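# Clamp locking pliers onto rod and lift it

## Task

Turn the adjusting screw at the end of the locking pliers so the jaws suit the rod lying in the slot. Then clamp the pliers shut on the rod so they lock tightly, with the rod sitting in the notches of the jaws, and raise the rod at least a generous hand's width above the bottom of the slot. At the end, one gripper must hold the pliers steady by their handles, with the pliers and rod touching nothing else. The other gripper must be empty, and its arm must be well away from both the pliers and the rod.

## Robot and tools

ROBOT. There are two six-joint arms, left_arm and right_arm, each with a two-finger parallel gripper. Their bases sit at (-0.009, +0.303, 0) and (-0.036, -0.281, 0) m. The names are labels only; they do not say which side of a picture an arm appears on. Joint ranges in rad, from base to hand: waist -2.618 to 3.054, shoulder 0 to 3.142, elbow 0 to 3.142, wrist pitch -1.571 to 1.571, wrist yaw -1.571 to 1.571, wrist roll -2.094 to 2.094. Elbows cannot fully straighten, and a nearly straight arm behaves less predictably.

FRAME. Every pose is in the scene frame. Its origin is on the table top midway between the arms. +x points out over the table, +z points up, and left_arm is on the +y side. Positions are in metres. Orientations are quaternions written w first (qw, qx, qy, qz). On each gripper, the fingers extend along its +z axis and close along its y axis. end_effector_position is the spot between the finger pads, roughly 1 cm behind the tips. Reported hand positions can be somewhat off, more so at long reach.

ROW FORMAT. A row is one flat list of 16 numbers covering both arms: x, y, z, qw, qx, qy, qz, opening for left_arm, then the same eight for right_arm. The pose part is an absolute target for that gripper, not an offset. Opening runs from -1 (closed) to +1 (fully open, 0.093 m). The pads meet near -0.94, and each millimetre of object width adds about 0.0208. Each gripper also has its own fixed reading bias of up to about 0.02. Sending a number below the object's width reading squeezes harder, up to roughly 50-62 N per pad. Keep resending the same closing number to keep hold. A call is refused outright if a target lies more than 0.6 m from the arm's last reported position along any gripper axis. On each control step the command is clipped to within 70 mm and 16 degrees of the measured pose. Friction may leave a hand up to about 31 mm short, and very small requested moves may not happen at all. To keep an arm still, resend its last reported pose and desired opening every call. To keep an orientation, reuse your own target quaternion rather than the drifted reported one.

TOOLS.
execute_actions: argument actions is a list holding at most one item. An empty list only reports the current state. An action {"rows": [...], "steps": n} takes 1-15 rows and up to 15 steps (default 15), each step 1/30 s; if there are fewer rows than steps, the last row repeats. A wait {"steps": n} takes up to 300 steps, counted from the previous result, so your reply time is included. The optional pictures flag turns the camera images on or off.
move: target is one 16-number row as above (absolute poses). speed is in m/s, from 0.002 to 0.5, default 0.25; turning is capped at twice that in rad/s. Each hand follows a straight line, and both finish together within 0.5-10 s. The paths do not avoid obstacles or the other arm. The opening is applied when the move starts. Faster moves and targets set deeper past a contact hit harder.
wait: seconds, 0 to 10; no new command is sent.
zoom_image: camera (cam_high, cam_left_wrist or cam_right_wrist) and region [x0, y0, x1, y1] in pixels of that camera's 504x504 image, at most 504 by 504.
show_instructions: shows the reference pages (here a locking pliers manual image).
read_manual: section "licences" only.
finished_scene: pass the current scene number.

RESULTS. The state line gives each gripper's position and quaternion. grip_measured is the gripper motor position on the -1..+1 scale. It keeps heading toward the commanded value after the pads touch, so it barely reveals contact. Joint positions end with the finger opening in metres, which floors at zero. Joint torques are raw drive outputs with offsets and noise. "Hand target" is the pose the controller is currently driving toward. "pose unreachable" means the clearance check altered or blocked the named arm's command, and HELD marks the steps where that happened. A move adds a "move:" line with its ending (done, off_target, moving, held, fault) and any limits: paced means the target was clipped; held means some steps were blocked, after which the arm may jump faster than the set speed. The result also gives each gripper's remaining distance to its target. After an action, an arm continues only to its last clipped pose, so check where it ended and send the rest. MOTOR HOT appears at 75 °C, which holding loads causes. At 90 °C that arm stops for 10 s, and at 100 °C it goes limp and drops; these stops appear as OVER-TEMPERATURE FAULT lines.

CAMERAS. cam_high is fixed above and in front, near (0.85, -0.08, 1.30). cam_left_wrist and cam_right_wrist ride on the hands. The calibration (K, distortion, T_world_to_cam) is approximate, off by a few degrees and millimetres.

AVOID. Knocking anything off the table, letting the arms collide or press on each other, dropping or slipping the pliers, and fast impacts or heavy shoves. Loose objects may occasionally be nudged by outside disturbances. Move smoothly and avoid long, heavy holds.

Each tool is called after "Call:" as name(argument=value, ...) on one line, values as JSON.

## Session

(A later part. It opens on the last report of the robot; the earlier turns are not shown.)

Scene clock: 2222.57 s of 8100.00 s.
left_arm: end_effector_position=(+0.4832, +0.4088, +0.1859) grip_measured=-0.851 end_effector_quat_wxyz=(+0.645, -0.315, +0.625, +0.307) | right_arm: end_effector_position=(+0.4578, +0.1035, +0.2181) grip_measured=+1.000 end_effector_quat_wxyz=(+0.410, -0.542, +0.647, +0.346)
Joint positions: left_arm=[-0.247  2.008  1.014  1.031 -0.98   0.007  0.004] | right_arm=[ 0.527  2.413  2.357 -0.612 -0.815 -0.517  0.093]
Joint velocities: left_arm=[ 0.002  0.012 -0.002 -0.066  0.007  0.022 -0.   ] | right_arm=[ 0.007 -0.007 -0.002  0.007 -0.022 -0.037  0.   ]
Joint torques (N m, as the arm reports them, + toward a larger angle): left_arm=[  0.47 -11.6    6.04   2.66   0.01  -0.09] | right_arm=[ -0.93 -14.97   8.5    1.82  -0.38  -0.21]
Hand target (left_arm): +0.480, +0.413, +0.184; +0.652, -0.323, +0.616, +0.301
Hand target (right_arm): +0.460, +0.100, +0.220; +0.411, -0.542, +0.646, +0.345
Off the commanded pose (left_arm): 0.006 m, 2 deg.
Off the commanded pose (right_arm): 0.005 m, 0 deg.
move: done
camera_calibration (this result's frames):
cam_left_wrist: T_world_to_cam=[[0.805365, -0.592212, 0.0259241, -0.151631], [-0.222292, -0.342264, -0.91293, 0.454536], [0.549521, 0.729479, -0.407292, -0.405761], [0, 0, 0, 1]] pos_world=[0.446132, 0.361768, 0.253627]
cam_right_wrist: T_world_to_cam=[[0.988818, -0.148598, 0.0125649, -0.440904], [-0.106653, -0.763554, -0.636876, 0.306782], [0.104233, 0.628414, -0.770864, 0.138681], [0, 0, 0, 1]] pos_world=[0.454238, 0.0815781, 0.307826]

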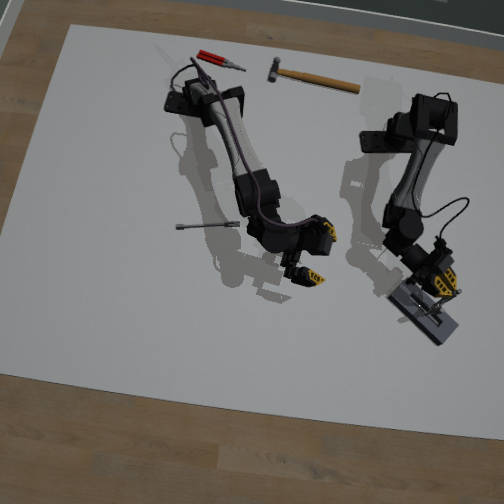

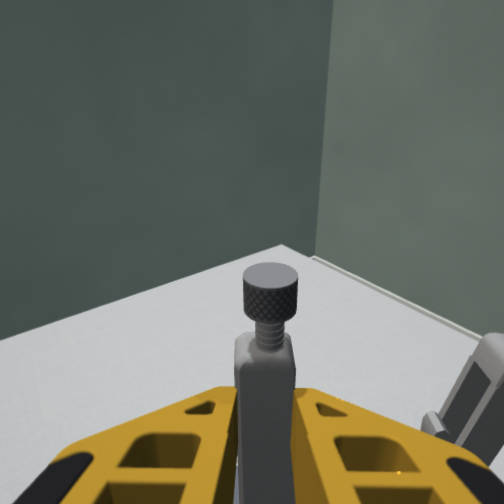

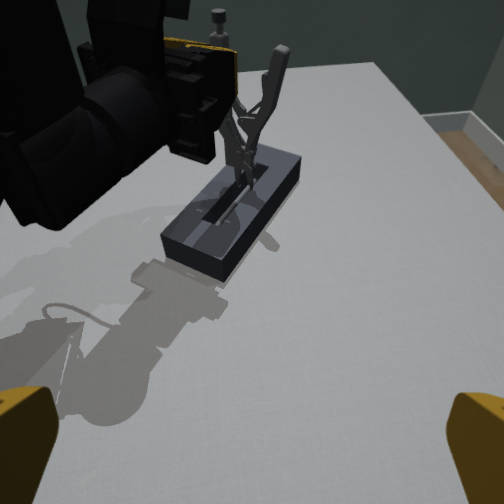

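Looks centred over the slot. Lower.

Call:
move(target=[0.480,0.413,0.172,0.652,-0.322,0.615,0.300,-0.9,0.46,0.10,0.22,0.411,-0.542,0.646,0.345,1], speed=0.008)

Call:
zoom_image(camera="cam_right_wrist", region=[190,120,290,240])

Scene clock: 2227.07 s of 8100.00 s.
left_arm: end_effector_position=(+0.4847, +0.4087, +0.1837) grip_measured=-0.851 end_effector_quat_wxyz=(+0.656, -0.321, +0.614, +0.300) | right_arm: end_effector_position=(+0.4578, +0.1035, +0.2181) grip_measured=+1.000 end_effector_quat_wxyz=(+0.410, -0.542, +0.647, +0.346)
Joint positions: left_arm=[-0.247  2.036  1.014  1.093 -0.98   0.007  0.004] | right_arm=[ 0.527  2.413  2.357 -0.612 -0.815 -0.517  0.093]
Joint velocities: left_arm=[-0.007  0.002  0.002 -0.022 -0.037 -0.037  0.   ] | right_arm=[ 0.002 -0.002 -0.007 -0.051  0.022  0.007  0.   ]
Joint torques (N m, as the arm reports them, + toward a larger angle): left_arm=[  0.38 -11.     4.96   2.45  -0.04  -0.07] | right_arm=[ -0.88 -14.96   8.54   1.81  -0.38  -0.22]
Hand target (left_arm): +0.480, +0.413, +0.172; +0.653, -0.323, +0.616, +0.301
Hand target (right_arm): +0.460, +0.100, +0.220; +0.411, -0.542, +0.646, +0.345
Off the commanded pose (left_arm): 0.013 m, 0 deg.
Off the commanded pose (right_arm): 0.005 m, 0 deg.
move: off_target (left_arm)
camera_calibration (this result's frames):
cam_left_wrist: T_world_to_cam=[[0.803661, -0.592417, 0.0563112, -0.157488], [-0.189803, -0.344863, -0.919263, 0.439222], [0.564006, 0.728088, -0.389595, -0.417077], [0, 0, 0, 1]] pos_world=[0.445167, 0.361842, 0.250138]
cam_right_wrist: T_world_to_cam=[[0.988818, -0.148598, 0.0125649, -0.440904], [-0.106653, -0.763554, -0.636876, 0.306782], [0.104233, 0.628414, -0.770864, 0.138681], [0, 0, 0, 1]] pos_world=[0.454238, 0.0815781, 0.307826]

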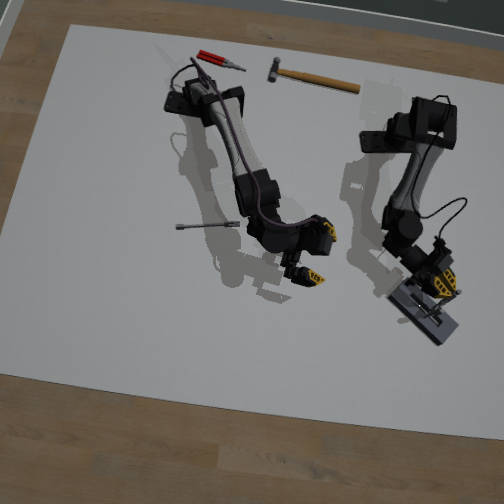

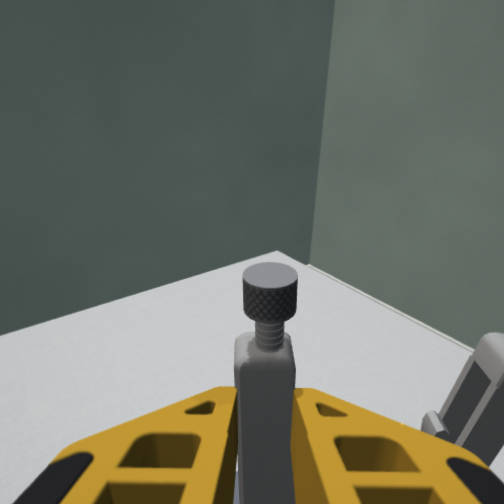

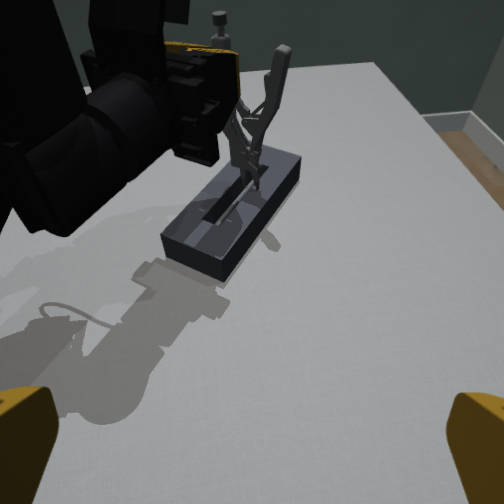

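Region (190, 120, 290, 240) of cam_right_wrist's 504x504 image, scaled by 4.200, with more detail than that image has.

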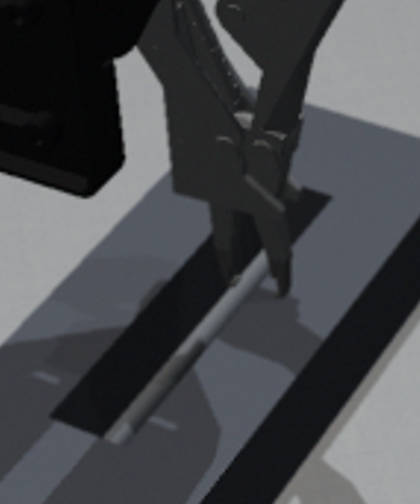

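Call:
move(target=[0.473,0.419,0.178,0.648,-0.317,0.622,0.305,-0.9,0.46,0.10,0.22,0.411,-0.542,0.646,0.345,1], speed=0.008)

Call:
zoom_image(camera="cam_right_wrist", region=[190,120,290,240])

Scene clock: 2232.70 s of 8100.00 s.
left_arm: end_effector_position=(+0.4802, +0.4136, +0.1829) grip_measured=-0.851 end_effector_quat_wxyz=(+0.655, -0.317, +0.617, +0.299) | right_arm: end_effector_position=(+0.4578, +0.1035, +0.2181) grip_measured=+1.000 end_effector_quat_wxyz=(+0.410, -0.542, +0.647, +0.346)
Joint positions: left_arm=[-0.233  2.019  0.987  1.096 -0.959  0.007  0.004] | right_arm=[ 0.527  2.413  2.357 -0.612 -0.815 -0.517  0.093]
Joint velocities: left_arm=[-0.007  0.022 -0.007 -0.007  0.051 -0.081 -0.001] | right_arm=[ 0.007 -0.002  0.012 -0.022  0.022 -0.037  0.   ]
Joint torques (N m, as the arm reports them, + toward a larger angle): left_arm=[  0.49 -13.14   4.8    2.16  -0.08   0.03] | right_arm=[ -0.94 -14.99   8.54   1.82  -0.38  -0.22]
Hand target (left_arm): +0.473, +0.419, +0.178; +0.648, -0.317, +0.622, +0.305
Hand target (right_arm): +0.460, +0.100, +0.220; +0.411, -0.542, +0.646, +0.345
Off the commanded pose (left_arm): 0.010 m, 1 deg.
Off the commanded pose (right_arm): 0.005 m, 0 deg.
move: done
camera_calibration (this result's frames):
cam_left_wrist: T_world_to_cam=[[0.799733, -0.598287, 0.0497853, -0.145436], [-0.198489, -0.341759, -0.918587, 0.442169], [0.566594, 0.724743, -0.392069, -0.417848], [0, 0, 0, 1]] pos_world=[0.440826, 0.366936, 0.249586]
cam_right_wrist: T_world_to_cam=[[0.988818, -0.148598, 0.0125649, -0.440904], [-0.106653, -0.763554, -0.636876, 0.306782], [0.104233, 0.628414, -0.770864, 0.138681], [0, 0, 0, 1]] pos_world=[0.454238, 0.0815781, 0.307826]

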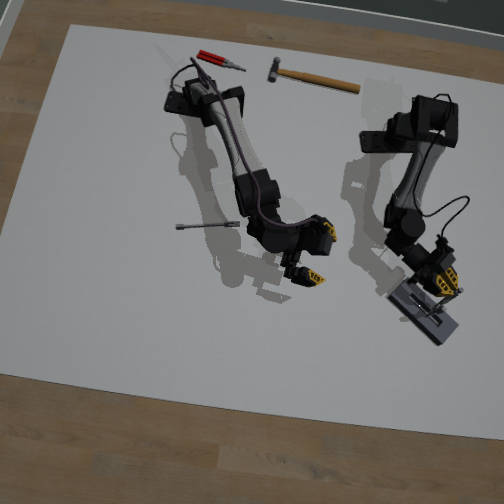

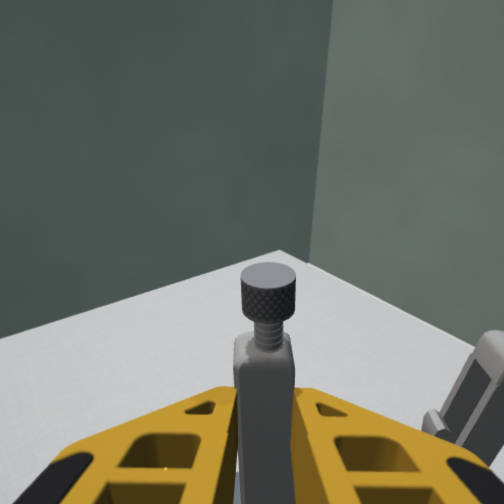

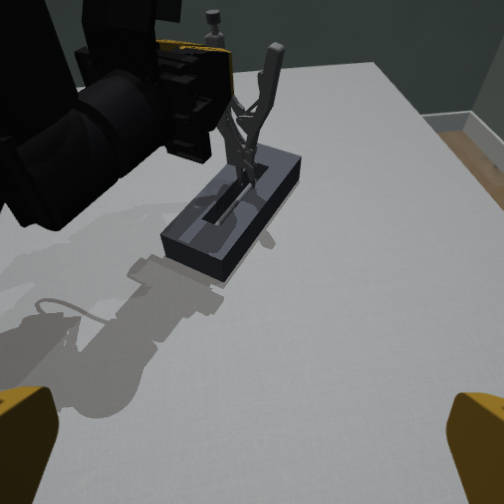

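Region (190, 120, 290, 240) of cam_right_wrist's 504x504 image, scaled by 4.200, with more detail than that image has.

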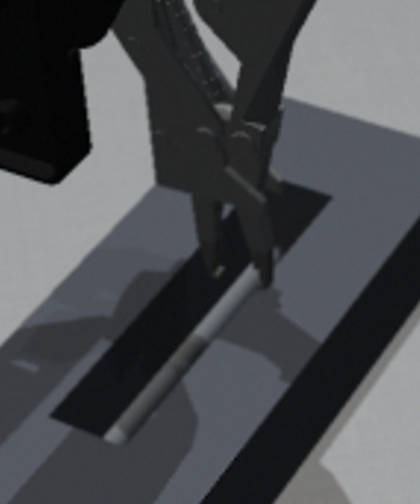

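Call:
move(target=[0.463,0.411,0.180,0.645,-0.315,0.625,0.307,-0.9,0.46,0.10,0.22,0.411,-0.542,0.646,0.345,1], speed=0.01)

Call:
zoom_image(camera="cam_right_wrist", region=[190,120,290,240])

Scene clock: 2237.00 s of 8100.00 s.
left_arm: end_effector_position=(+0.4719, +0.4098, +0.1777) grip_measured=-0.851 end_effector_quat_wxyz=(+0.647, -0.311, +0.628, +0.300) | right_arm: end_effector_position=(+0.4578, +0.1035, +0.2181) grip_measured=+1.000 end_effector_quat_wxyz=(+0.410, -0.542, +0.647, +0.346)
Joint positions: left_arm=[-0.243  1.991  0.943  1.08  -0.96   0.001  0.004] | right_arm=[ 0.527  2.413  2.357 -0.612 -0.815 -0.517  0.093]
Joint velocities: left_arm=[ 0.012  0.017  0.002 -0.037  0.051 -0.037 -0.001] | right_arm=[-0.012 -0.002 -0.002 -0.051 -0.007 -0.066  0.   ]
Joint torques (N m, as the arm reports them, + toward a larger angle): left_arm=[ -0.65 -13.76   4.97   2.28  -0.32   0.11] | right_arm=[ -0.9  -14.97   8.55   1.81  -0.38  -0.21]
Hand target (left_arm): +0.464, +0.411, +0.180; +0.645, -0.315, +0.625, +0.307
Hand target (right_arm): +0.460, +0.100, +0.220; +0.411, -0.542, +0.646, +0.345
Off the commanded pose (left_arm): 0.009 m, 1 deg.
Off the commanded pose (right_arm): 0.005 m, 0 deg.
move: done
camera_calibration (this result's frames):
cam_left_wrist: T_world_to_cam=[[0.795682, -0.605047, 0.0284372, -0.132328], [-0.226863, -0.341215, -0.912198, 0.44645], [0.561625, 0.719368, -0.408762, -0.404933], [0, 0, 0, 1]] pos_world=[0.433994, 0.363567, 0.245493]
cam_right_wrist: T_world_to_cam=[[0.988818, -0.148598, 0.0125649, -0.440904], [-0.106653, -0.763554, -0.636876, 0.306782], [0.104233, 0.628414, -0.770864, 0.138681], [0, 0, 0, 1]] pos_world=[0.454238, 0.0815781, 0.307826]

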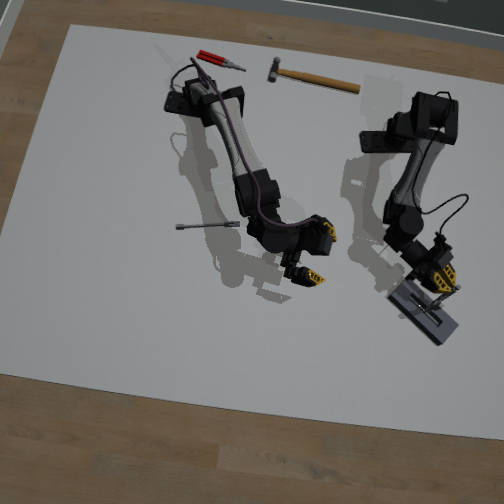

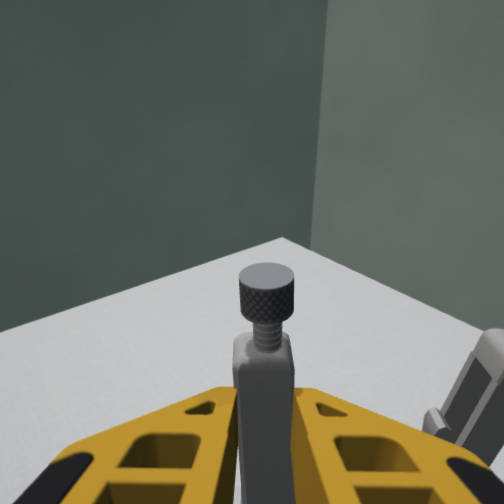

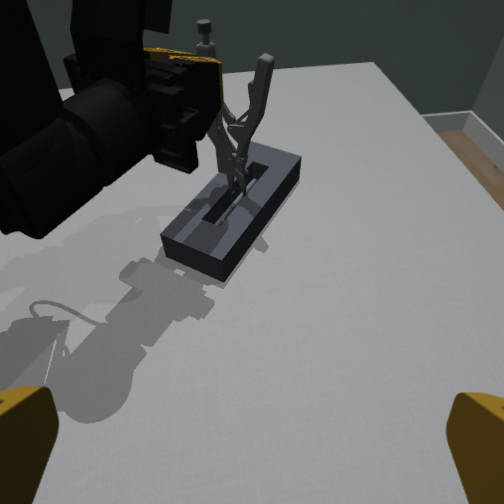

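Region (190, 120, 290, 240) of cam_right_wrist's 504x504 image, scaled by 4.200, with more detail than that image has.

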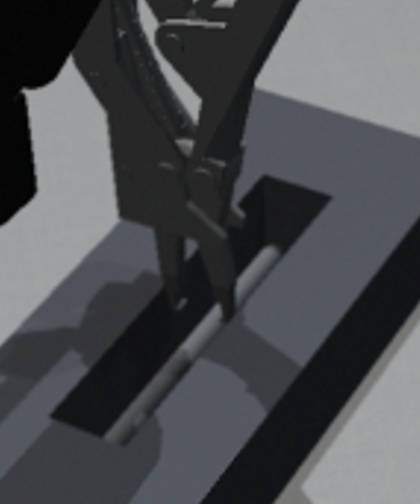

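Call:
move(target=[0.478,0.402,0.180,0.637,-0.299,0.633,0.324,-0.9,0.46,0.10,0.22,0.411,-0.542,0.646,0.345,1], speed=0.008)

Call:
zoom_image(camera="cam_right_wrist", region=[190,120,290,240])

Scene clock: 2244.87 s of 8100.00 s.
left_arm: end_effector_position=(+0.4754, +0.4019, +0.1750) grip_measured=-0.851 end_effector_quat_wxyz=(+0.637, -0.295, +0.640, +0.313) | right_arm: end_effector_position=(+0.4578, +0.1035, +0.2181) grip_measured=+1.000 end_effector_quat_wxyz=(+0.409, -0.542, +0.647, +0.346)
Joint positions: left_arm=[-0.261  1.999  0.958  1.055 -0.972  0.036  0.004] | right_arm=[ 0.527  2.413  2.357 -0.612 -0.815 -0.517  0.093]
Joint velocities: left_arm=[-0.007  0.007  0.007 -0.007 -0.022 -0.095  0.   ] | right_arm=[ 0.002 -0.002 -0.017 -0.037 -0.051 -0.037  0.   ]
Joint torques (N m, as the arm reports them, + toward a larger angle): left_arm=[ -0.7  -10.71  10.42   2.22  -0.43   0.26] | right_arm=[ -0.87 -14.94   8.53   1.81  -0.36  -0.21]
Hand target (left_arm): +0.478, +0.402, +0.180; +0.636, -0.299, +0.633, +0.323
Hand target (right_arm): +0.460, +0.100, +0.220; +0.411, -0.542, +0.646, +0.345
Off the commanded pose (left_arm): 0.006 m, 2 deg.
Off the commanded pose (right_arm): 0.005 m, 0 deg.
move: done
camera_calibration (this result's frames):
cam_left_wrist: T_world_to_cam=[[0.792418, -0.609612, -0.0211178, -0.127779], [-0.269604, -0.318975, -0.908608, 0.452781], [0.547163, 0.725691, -0.417115, -0.396526], [0, 0, 0, 1]] pos_world=[0.440289, 0.354286, 0.243305]
cam_right_wrist: T_world_to_cam=[[0.988822, -0.148596, 0.0122531, -0.440801], [-0.10687, -0.763663, -0.636709, 0.306801], [0.10397, 0.628282, -0.771007, 0.138819], [0, 0, 0, 1]] pos_world=[0.454228, 0.0815734, 0.307774]

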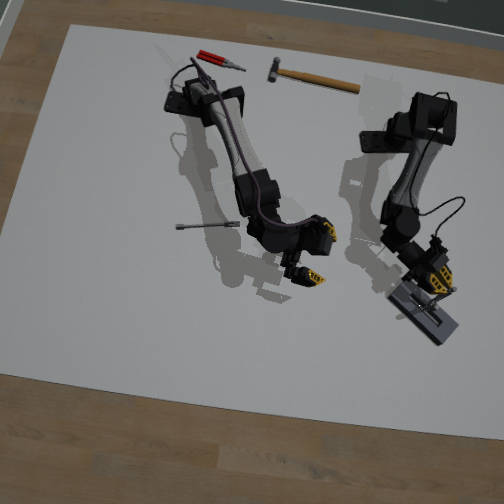

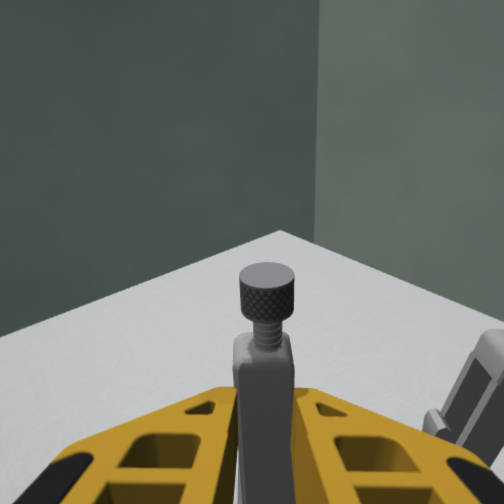

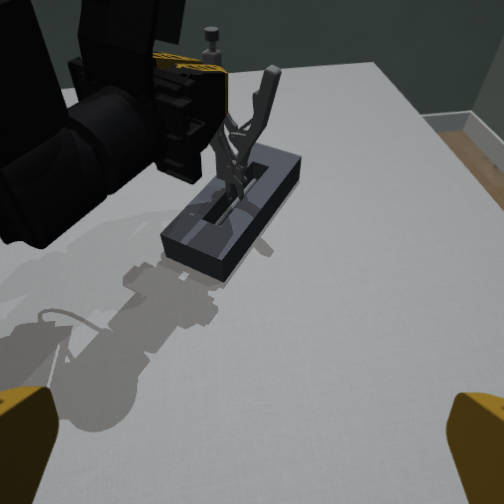

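Region (190, 120, 290, 240) of cam_right_wrist's 504x504 image, scaled by 4.200, with more detail than that image has.

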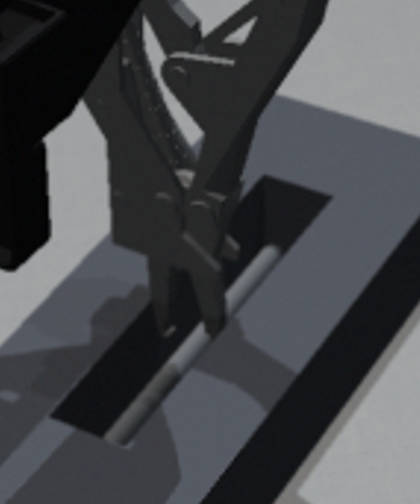

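Call:
move(target=[0.478,0.402,0.162,0.637,-0.299,0.633,0.324,-0.9,0.46,0.10,0.22,0.411,-0.542,0.646,0.345,1], speed=0.008)

Call:
zoom_image(camera="cam_right_wrist", region=[190,120,290,240])

Scene clock: 2251.27 s of 8100.00 s.
left_arm: end_effector_position=(+0.4764, +0.4028, +0.1646) grip_measured=-0.851 end_effector_quat_wxyz=(+0.640, -0.299, +0.634, +0.315) | right_arm: end_effector_position=(+0.4578, +0.1035, +0.2181) grip_measured=+1.000 end_effector_quat_wxyz=(+0.409, -0.542, +0.647, +0.346)
Joint positions: left_arm=[-0.261  2.046  0.958  1.12  -0.983  0.043  0.004] | right_arm=[ 0.527  2.413  2.357 -0.612 -0.815 -0.517  0.093]
Joint velocities: left_arm=[-0.007  0.012  0.012 -0.037 -0.051  0.037  0.001] | right_arm=[-0.012 -0.012 -0.012  0.022 -0.022  0.007  0.   ]
Joint torques (N m, as the arm reports them, + toward a larger angle): left_arm=[ -0.56 -10.18   8.8    2.25  -0.31   0.21] | right_arm=[ -0.88 -14.95   8.56   1.82  -0.36  -0.21]
Hand target (left_arm): +0.478, +0.402, +0.162; +0.636, -0.299, +0.633, +0.324
Hand target (right_arm): +0.460, +0.100, +0.220; +0.411, -0.542, +0.646, +0.345
Off the commanded pose (left_arm): 0.003 m, 1 deg.
Off the commanded pose (right_arm): 0.005 m, 0 deg.
move: done
camera_calibration (this result's frames):
cam_left_wrist: T_world_to_cam=[[0.799148, -0.601, -0.0127105, -0.13625], [-0.254787, -0.319488, -0.912694, 0.437746], [0.544469, 0.732616, -0.408445, -0.404976], [0, 0, 0, 1]] pos_world=[0.440913, 0.35466, 0.232386]
cam_right_wrist: T_world_to_cam=[[0.988822, -0.148596, 0.0122531, -0.440801], [-0.10687, -0.763663, -0.636709, 0.306801], [0.10397, 0.628282, -0.771007, 0.138819], [0, 0, 0, 1]] pos_world=[0.454228, 0.0815734, 0.307774]

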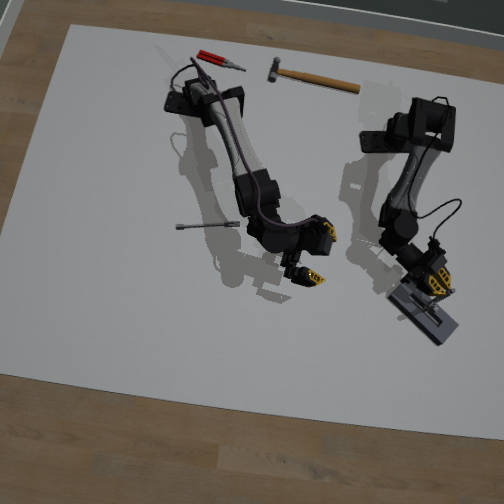

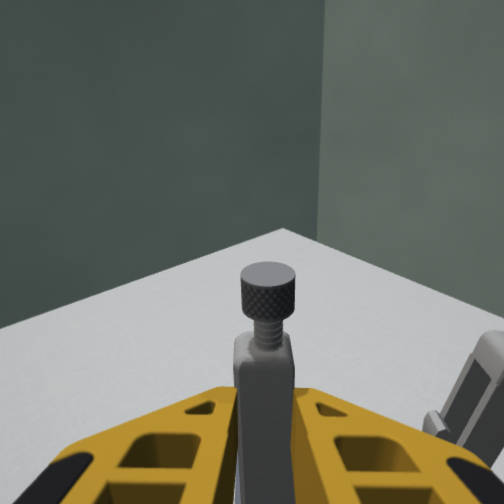

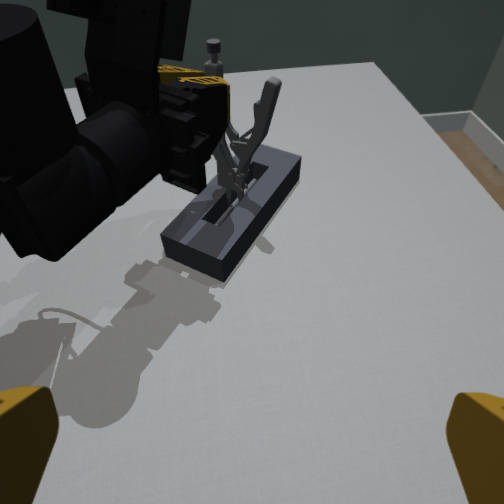

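Region (190, 120, 290, 240) of cam_right_wrist's 504x504 image, scaled by 4.200, with more detail than that image has.

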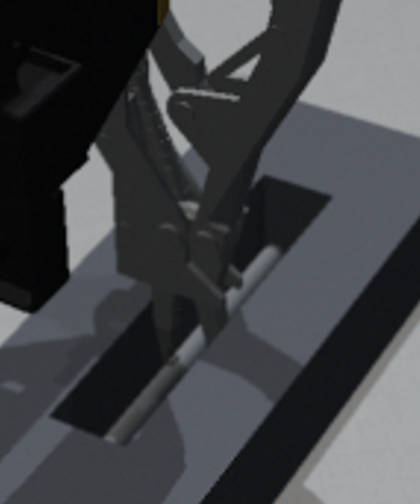

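Call:
move(target=[0.478,0.402,0.150,0.637,-0.299,0.633,0.324,-0.9,0.46,0.10,0.22,0.411,-0.542,0.646,0.345,1], speed=0.01)

Call:
zoom_image(camera="cam_right_wrist", region=[190,120,290,240])

Scene clock: 2254.87 s of 8100.00 s.
left_arm: end_effector_position=(+0.4765, +0.4036, +0.1571) grip_measured=-0.851 end_effector_quat_wxyz=(+0.643, -0.304, +0.628, +0.316) | right_arm: end_effector_position=(+0.4578, +0.1035, +0.2181) grip_measured=+1.000 end_effector_quat_wxyz=(+0.409, -0.542, +0.647, +0.346)
Joint positions: left_arm=[-0.261  2.081  0.958  1.172 -0.992  0.047  0.004] | right_arm=[ 0.527  2.413  2.357 -0.612 -0.815 -0.517  0.093]
Joint velocities: left_arm=[-0.012  0.007 -0.012 -0.022 -0.037 -0.007 -0.002] | right_arm=[-0.002 -0.007  0.002 -0.081  0.007  0.007  0.   ]
Joint torques (N m, as the arm reports them, + toward a larger angle): left_arm=[ -0.55 -10.21   7.85   2.16  -0.21   0.2 ] | right_arm=[ -0.91 -14.97   8.51   1.81  -0.38  -0.22]
Hand target (left_arm): +0.478, +0.402, +0.150; +0.637, -0.299, +0.633, +0.324
Hand target (right_arm): +0.460, +0.100, +0.220; +0.411, -0.542, +0.646, +0.345
Off the commanded pose (left_arm): 0.007 m, 1 deg.
Off the commanded pose (right_arm): 0.005 m, 0 deg.
move: done
camera_calibration (this result's frames):
cam_left_wrist: T_world_to_cam=[[0.804538, -0.593898, -0.00207423, -0.143098], [-0.239424, -0.321141, -0.916267, 0.425118], [0.543502, 0.737668, -0.400564, -0.411528], [0, 0, 0, 1]] pos_world=[0.440578, 0.355108, 0.224382]
cam_right_wrist: T_world_to_cam=[[0.988822, -0.148596, 0.0122531, -0.440801], [-0.10687, -0.763663, -0.636709, 0.306801], [0.10397, 0.628282, -0.771007, 0.138819], [0, 0, 0, 1]] pos_world=[0.454228, 0.0815734, 0.307774]

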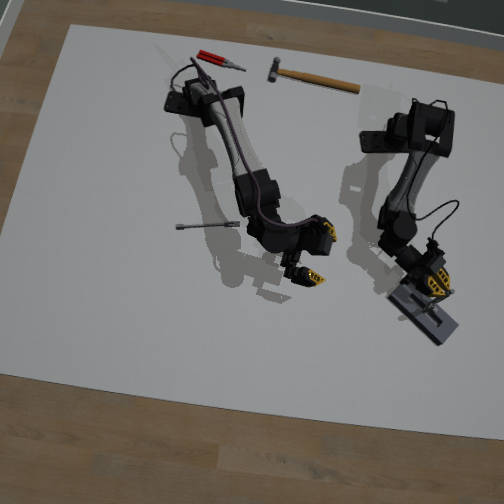

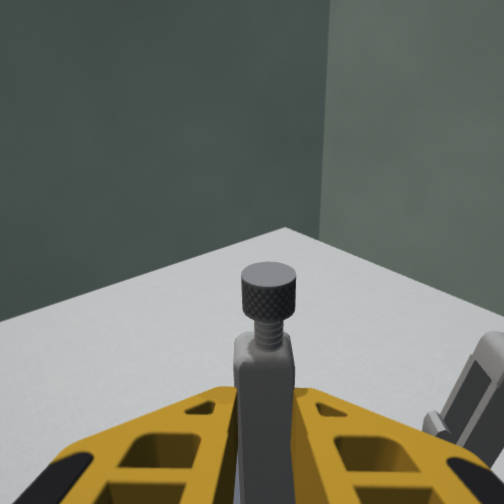

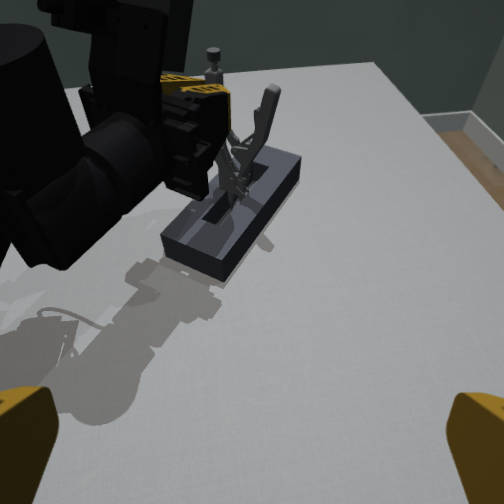

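Region (190, 120, 290, 240) of cam_right_wrist's 504x504 image, scaled by 4.200, with more detail than that image has.

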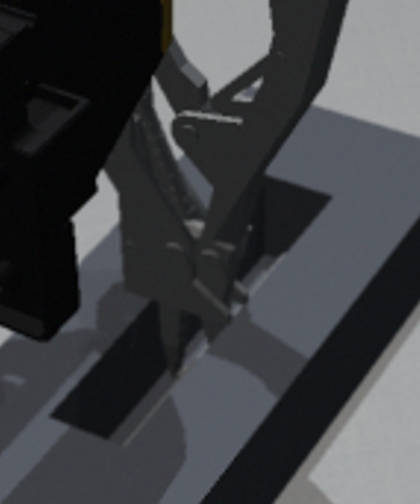

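Call:
move(target=[0.478,0.402,0.147,0.643,-0.304,0.628,0.316,-0.9,0.46,0.10,0.22,0.411,-0.542,0.646,0.345,1], speed=0.008)

Call:
zoom_image(camera="cam_right_wrist", region=[190,120,290,240])

Scene clock: 2259.00 s of 8100.00 s.
left_arm: end_effector_position=(+0.4761, +0.4041, +0.1568) grip_measured=-0.851 end_effector_quat_wxyz=(+0.648, -0.309, +0.621, +0.314) | right_arm: end_effector_position=(+0.4578, +0.1035, +0.2181) grip_measured=+1.000 end_effector_quat_wxyz=(+0.409, -0.542, +0.647, +0.346)
Joint positions: left_arm=[-0.261  2.093  0.958  1.203 -0.997  0.047  0.004] | right_arm=[ 0.527  2.413  2.357 -0.612 -0.815 -0.517  0.093]
Joint velocities: left_arm=[-0.002 -0.012 -0.002 -0.007  0.081 -0.007 -0.   ] | right_arm=[ 0.017 -0.002 -0.037  0.037  0.037 -0.037  0.   ]
Joint torques (N m, as the arm reports them, + toward a larger angle): left_arm=[-0.54 -9.9   7.33  2.15 -0.03  0.08] | right_arm=[ -0.88 -15.02   8.51   1.81  -0.38  -0.21]
Hand target (left_arm): +0.478, +0.402, +0.147; +0.643, -0.304, +0.628, +0.316
Hand target (right_arm): +0.460, +0.100, +0.220; +0.411, -0.542, +0.646, +0.345
Off the commanded pose (left_arm): 0.010 m, 1 deg.
Off the commanded pose (right_arm): 0.005 m, 0 deg.
move: done
camera_calibration (this result's frames):
cam_left_wrist: T_world_to_cam=[[0.807377, -0.589879, 0.0135893, -0.147879], [-0.220945, -0.323606, -0.920034, 0.41768], [0.547107, 0.739811, -0.391604, -0.41576], [0, 0, 0, 1]] pos_world=[0.439144, 0.355518, 0.223476]
cam_right_wrist: T_world_to_cam=[[0.988822, -0.148596, 0.0122531, -0.440801], [-0.10687, -0.763663, -0.636709, 0.306801], [0.10397, 0.628282, -0.771007, 0.138819], [0, 0, 0, 1]] pos_world=[0.454228, 0.0815734, 0.307774]

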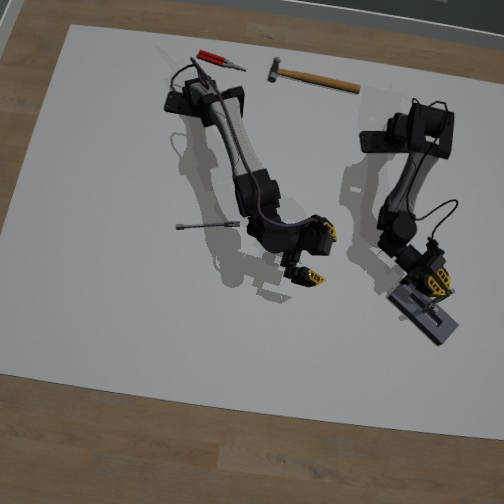

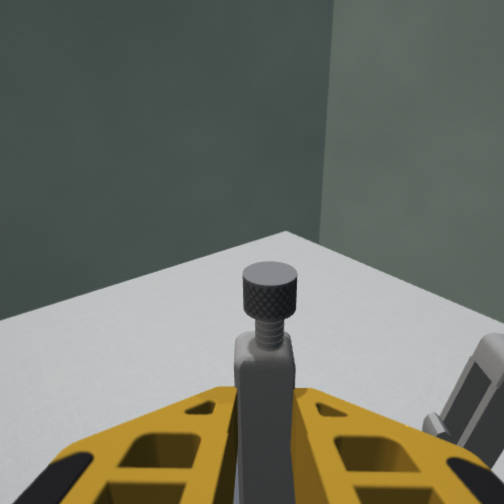

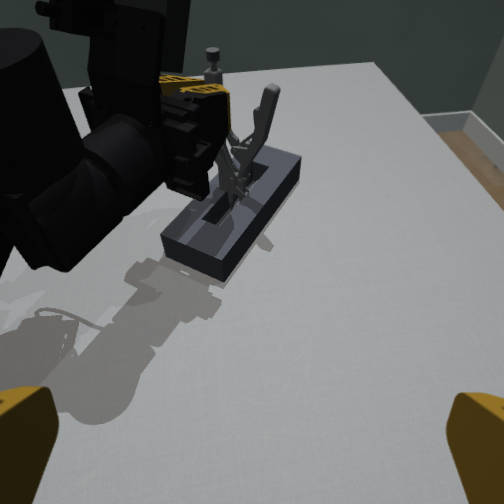

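Region (190, 120, 290, 240) of cam_right_wrist's 504x504 image, scaled by 4.200, with more detail than that image has.

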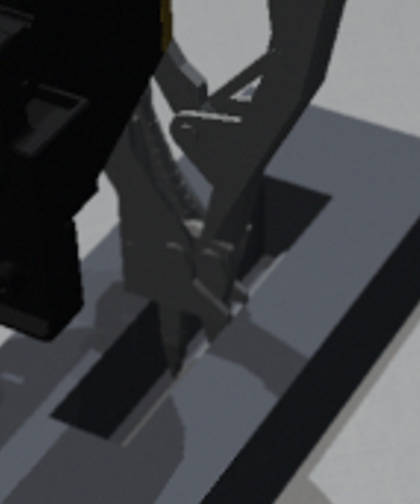

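Call:
move(target=[0.476,0.404,0.155,0.648,-0.309,0.621,0.314,-0.4,0.46,0.10,0.22,0.411,-0.542,0.646,0.345,1], speed=0.01)

Call:
move(target=[0.442,0.361,0.157,0.652,-0.322,0.615,0.300,-0.4,0.35,-0.10,0.22,0.411,-0.542,0.646,0.345,1], speed=0.1)

Call:
move(target=[0.472,0.337,0.152,0.652,-0.322,0.615,0.300,1,0.35,-0.10,0.22,0.411,-0.542,0.646,0.345,1], speed=0.04)

Scene clock: 2266.80 s of 8100.00 s.
left_arm: end_effector_position=(+0.4760, +0.4042, +0.1567) grip_measured=-0.401 end_effector_quat_wxyz=(+0.648, -0.309, +0.621, +0.314) | right_arm: end_effector_position=(+0.4578, +0.1035, +0.2181) grip_measured=+1.000 end_effector_quat_wxyz=(+0.409, -0.542, +0.647, +0.346)
Joint positions: left_arm=[-0.261  2.093  0.958  1.203 -0.997  0.047  0.026] | right_arm=[ 0.527  2.413  2.357 -0.612 -0.815 -0.517  0.093]
Joint velocities: left_arm=[-0.007  0.002 -0.002  0.007  0.007 -0.007  0.001] | right_arm=[-0.012  0.007 -0.022  0.037  0.037 -0.037  0.   ]
Joint torques (N m, as the arm reports them, + toward a larger angle): left_arm=[ -0.19 -11.83   6.9    2.22  -0.09  -0.01] | right_arm=[ -0.91 -15.     8.53   1.82  -0.37  -0.22]
Hand target (left_arm): +0.476, +0.404, +0.155; +0.648, -0.309, +0.621, +0.314
Hand target (right_arm): +0.460, +0.100, +0.220; +0.411, -0.542, +0.646, +0.345
Off the commanded pose (left_arm): 0.002 m, 0 deg.
Off the commanded pose (right_arm): 0.005 m, 0 deg.
move: done
camera_calibration (this result's frames):
cam_left_wrist: T_world_to_cam=[[0.807601, -0.589572, 0.0136028, -0.148057], [-0.220824, -0.323714, -0.920025, 0.417564], [0.546824, 0.74001, -0.391624, -0.415755], [0, 0, 0, 1]] pos_world=[0.439124, 0.355544, 0.223363]
cam_right_wrist: T_world_to_cam=[[0.988822, -0.148596, 0.0122531, -0.440801], [-0.10687, -0.763663, -0.636709, 0.306801], [0.10397, 0.628282, -0.771007, 0.138819], [0, 0, 0, 1]] pos_world=[0.454228, 0.0815734, 0.307774]

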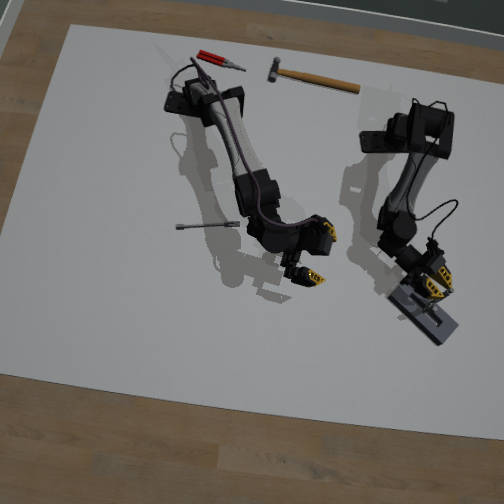

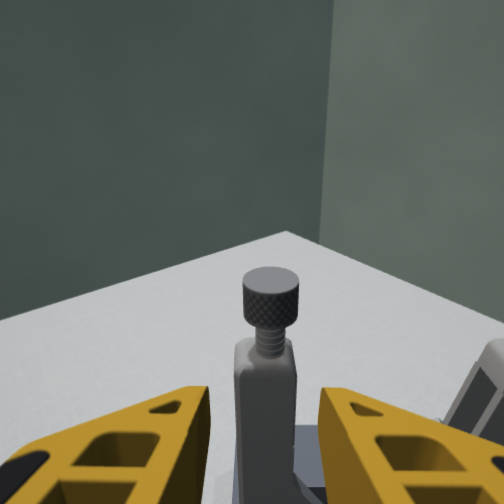

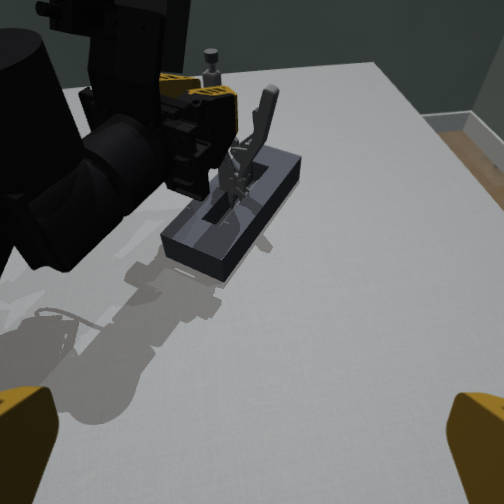

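Scene clock: 2269.67 s of 8100.00 s.
left_arm: end_effector_position=(+0.4490, +0.3625, +0.1570) grip_measured=-0.401 end_effector_quat_wxyz=(+0.652, -0.323, +0.616, +0.302) | right_arm: end_effector_position=(+0.3566, -0.1001, +0.2158) grip_measured=+1.000 end_effector_quat_wxyz=(+0.407, -0.540, +0.650, +0.347)
Joint positions: left_arm=[-0.383  2.039  0.865  1.247 -1.122  0.017  0.026] | right_arm=[ 0.147  1.805  1.497 -0.772 -1.064 -1.01   0.093]
Joint velocities: left_arm=[-0.007 -0.007 -0.002 -0.066  0.037 -0.037 -0.001] | right_arm=[ 0.007  0.012 -0.002 -0.007  0.095 -0.022  0.   ]
Joint torques (N m, as the arm reports them, + toward a larger angle): left_arm=[ -1.   -12.71   4.1    2.15  -0.13  -0.06] | right_arm=[ -0.65 -11.44   6.89   1.06  -0.62  -0.27]
Hand target (left_arm): +0.443, +0.361, +0.156; +0.652, -0.324, +0.617, +0.299
Hand target (right_arm): +0.352, -0.101, +0.222; +0.410, -0.542, +0.646, +0.348
Off the commanded pose (left_arm): 0.007 m, 0 deg.
Off the commanded pose (right_arm): 0.008 m, 1 deg.
move: done
camera_calibration (this result's frames):
cam_left_wrist: T_world_to_cam=[[0.807702, -0.587279, 0.0521637, -0.157712], [-0.195003, -0.349589, -0.916385, 0.395655], [0.556409, 0.729994, -0.396885, -0.369879], [0, 0, 0, 1]] pos_world=[0.410342, 0.315705, 0.224]
cam_right_wrist: T_world_to_cam=[[0.9885, -0.151132, 0.00523774, -0.369627], [-0.113554, -0.7647, -0.634302, 0.140796], [0.0998687, 0.626412, -0.773068, 0.27723], [0, 0, 0, 1]] pos_world=[0.353678, -0.121856, 0.305561]

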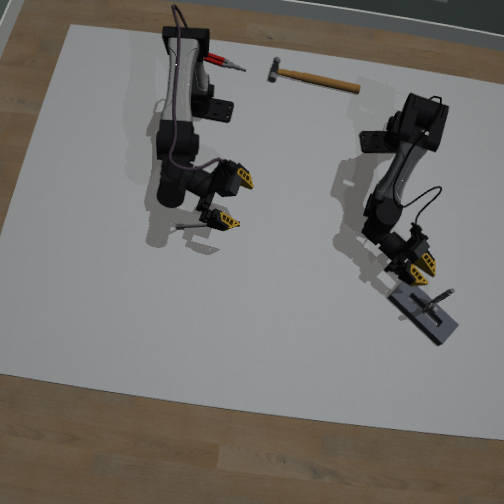

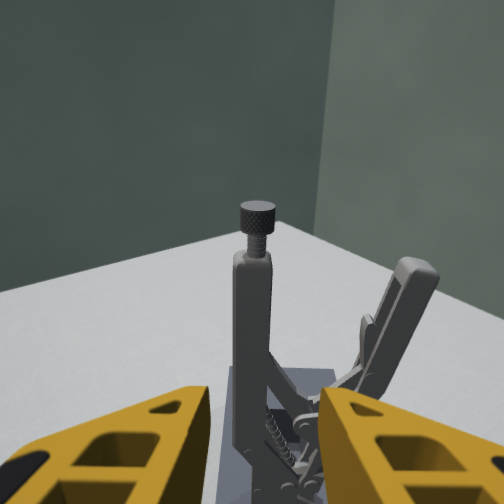

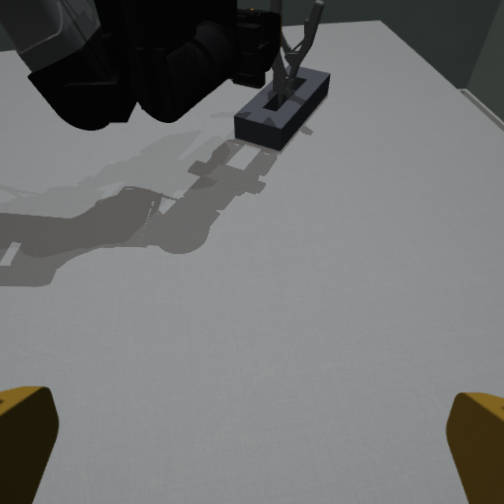

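Scene clock: 2270.80 s of 8100.00 s.
left_arm: end_effector_position=(+0.4673, +0.3415, +0.1545) grip_measured=+1.000 end_effector_quat_wxyz=(+0.655, -0.326, +0.613, +0.297) | right_arm: end_effector_position=(+0.3542, -0.1003, +0.2140) grip_measured=+1.000 end_effector_quat_wxyz=(+0.405, -0.539, +0.651, +0.349)
Joint positions: left_arm=[-0.426  2.109  0.965  1.232 -1.162  0.017  0.093] | right_arm=[ 0.147  1.8    1.485 -0.772 -1.064 -1.01   0.093]
Joint velocities: left_arm=[ 0.002 -0.007 -0.022  0.051 -0.125 -0.007  0.   ] | right_arm=[-0.007 -0.002 -0.012 -0.022 -0.037  0.066  0.   ]
Joint torques (N m, as the arm reports them, + toward a larger angle): left_arm=[ -0.92 -10.3    9.15   1.85  -0.11   0.14] | right_arm=[ -0.2  -11.67   6.28   1.32  -0.54  -0.15]
Hand target (left_arm): +0.472, +0.337, +0.152; +0.653, -0.323, +0.616, +0.300
Hand target (right_arm): +0.350, -0.100, +0.220; +0.411, -0.542, +0.646, +0.345
Off the commanded pose (left_arm): 0.007 m, 1 deg.
Off the commanded pose (right_arm): 0.007 m, 1 deg.
move: done
camera_calibration (this result's frames):
cam_left_wrist: T_world_to_cam=[[0.804761, -0.589758, 0.0674266, -0.184816], [-0.1833, -0.354934, -0.916746, 0.385917], [0.56459, 0.725402, -0.393739, -0.368451], [0, 0, 0, 1]] pos_world=[0.427495, 0.295253, 0.221176]
cam_right_wrist: T_world_to_cam=[[0.988513, -0.151131, -0.00106726, -0.365958], [-0.117649, -0.765047, -0.633136, 0.140409], [0.09487, 0.625989, -0.77404, 0.278153], [0, 0, 0, 1]] pos_world=[0.351885, -0.122008, 0.303809]

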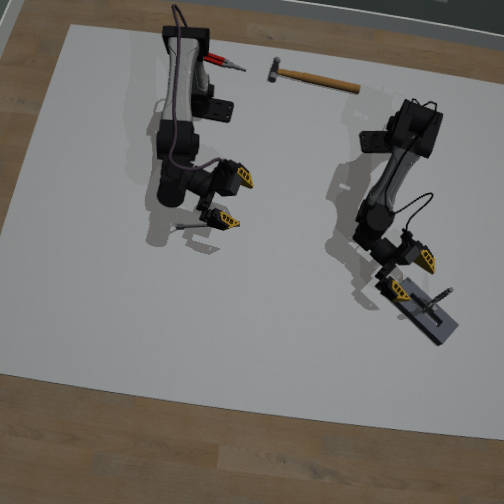

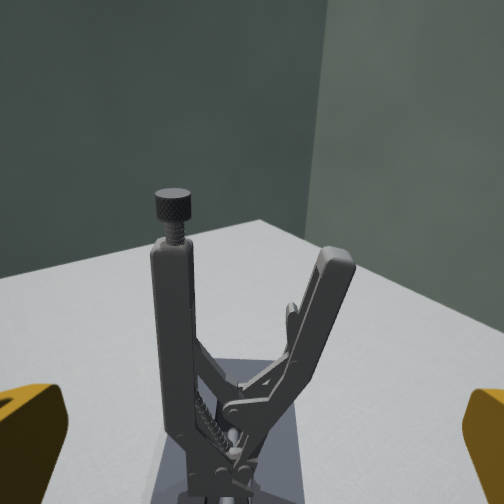

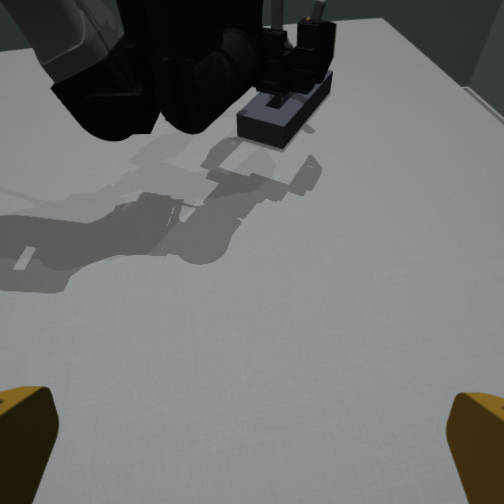

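Call:
move(target=[0.506,0.396,0.150,0.652,-0.322,0.615,0.300,1,0.35,-0.10,0.22,0.411,-0.542,0.646,0.345,1], speed=0.04)

Scene clock: 2274.90 s of 8100.00 s.
left_arm: end_effector_position=(+0.4993, +0.3944, +0.1541) grip_measured=+1.000 end_effector_quat_wxyz=(+0.655, -0.321, +0.614, +0.302) | right_arm: end_effector_position=(+0.3542, -0.1003, +0.2141) grip_measured=+1.000 end_effector_quat_wxyz=(+0.405, -0.539, +0.651, +0.349)
Joint positions: left_arm=[-0.28   2.168  1.072  1.174 -1.017  0.017  0.093] | right_arm=[ 0.147  1.799  1.485 -0.772 -1.064 -1.01   0.093]
Joint velocities: left_arm=[ 0.002 -0.002  0.007 -0.066  0.007 -0.007  0.   ] | right_arm=[ 0.007 -0.012 -0.007  0.037  0.066  0.022  0.   ]
Joint torques (N m, as the arm reports them, + toward a larger angle): left_arm=[  0.2  -11.28   9.77   1.97   0.    -0.02] | right_arm=[ -0.2  -11.86   6.29   1.31  -0.55  -0.14]
Hand target (left_arm): +0.505, +0.397, +0.151; +0.654, -0.321, +0.615, +0.302
Hand target (right_arm): +0.350, -0.100, +0.220; +0.411, -0.542, +0.646, +0.345
Off the commanded pose (left_arm): 0.008 m, 0 deg.
Off the commanded pose (right_arm): 0.007 m, 1 deg.
move: done
camera_calibration (this result's frames):
cam_left_wrist: T_world_to_cam=[[0.805965, -0.589562, 0.0532614, -0.177847], [-0.189854, -0.342661, -0.920076, 0.409176], [0.560692, 0.731437, -0.388103, -0.42637], [0, 0, 0, 1]] pos_world=[0.460084, 0.347219, 0.220469]
cam_right_wrist: T_world_to_cam=[[0.988514, -0.151131, -0.000696373, -0.366], [-0.117409, -0.765027, -0.633206, 0.140427], [0.0951642, 0.626014, -0.773983, 0.278158], [0, 0, 0, 1]] pos_world=[0.351813, -0.122014, 0.303954]

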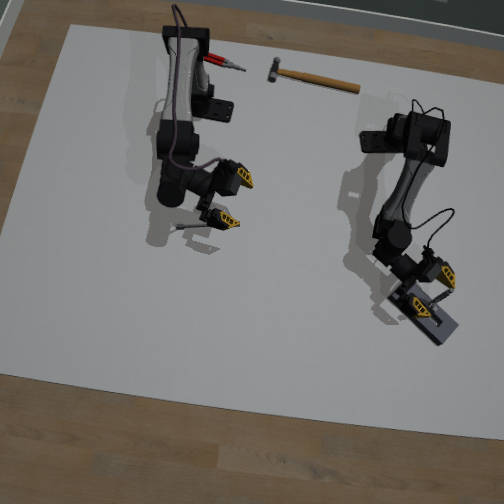

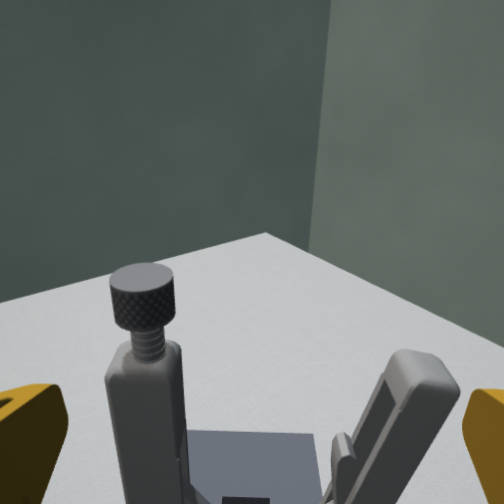

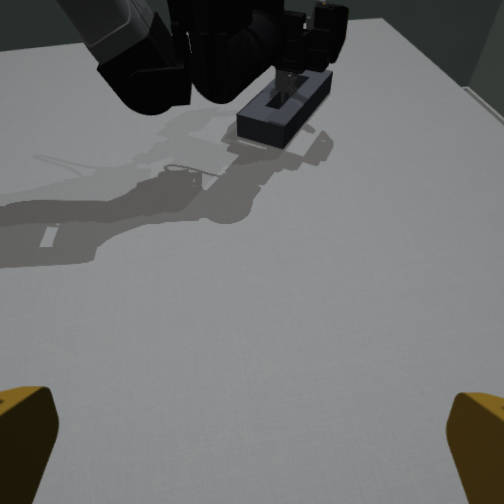

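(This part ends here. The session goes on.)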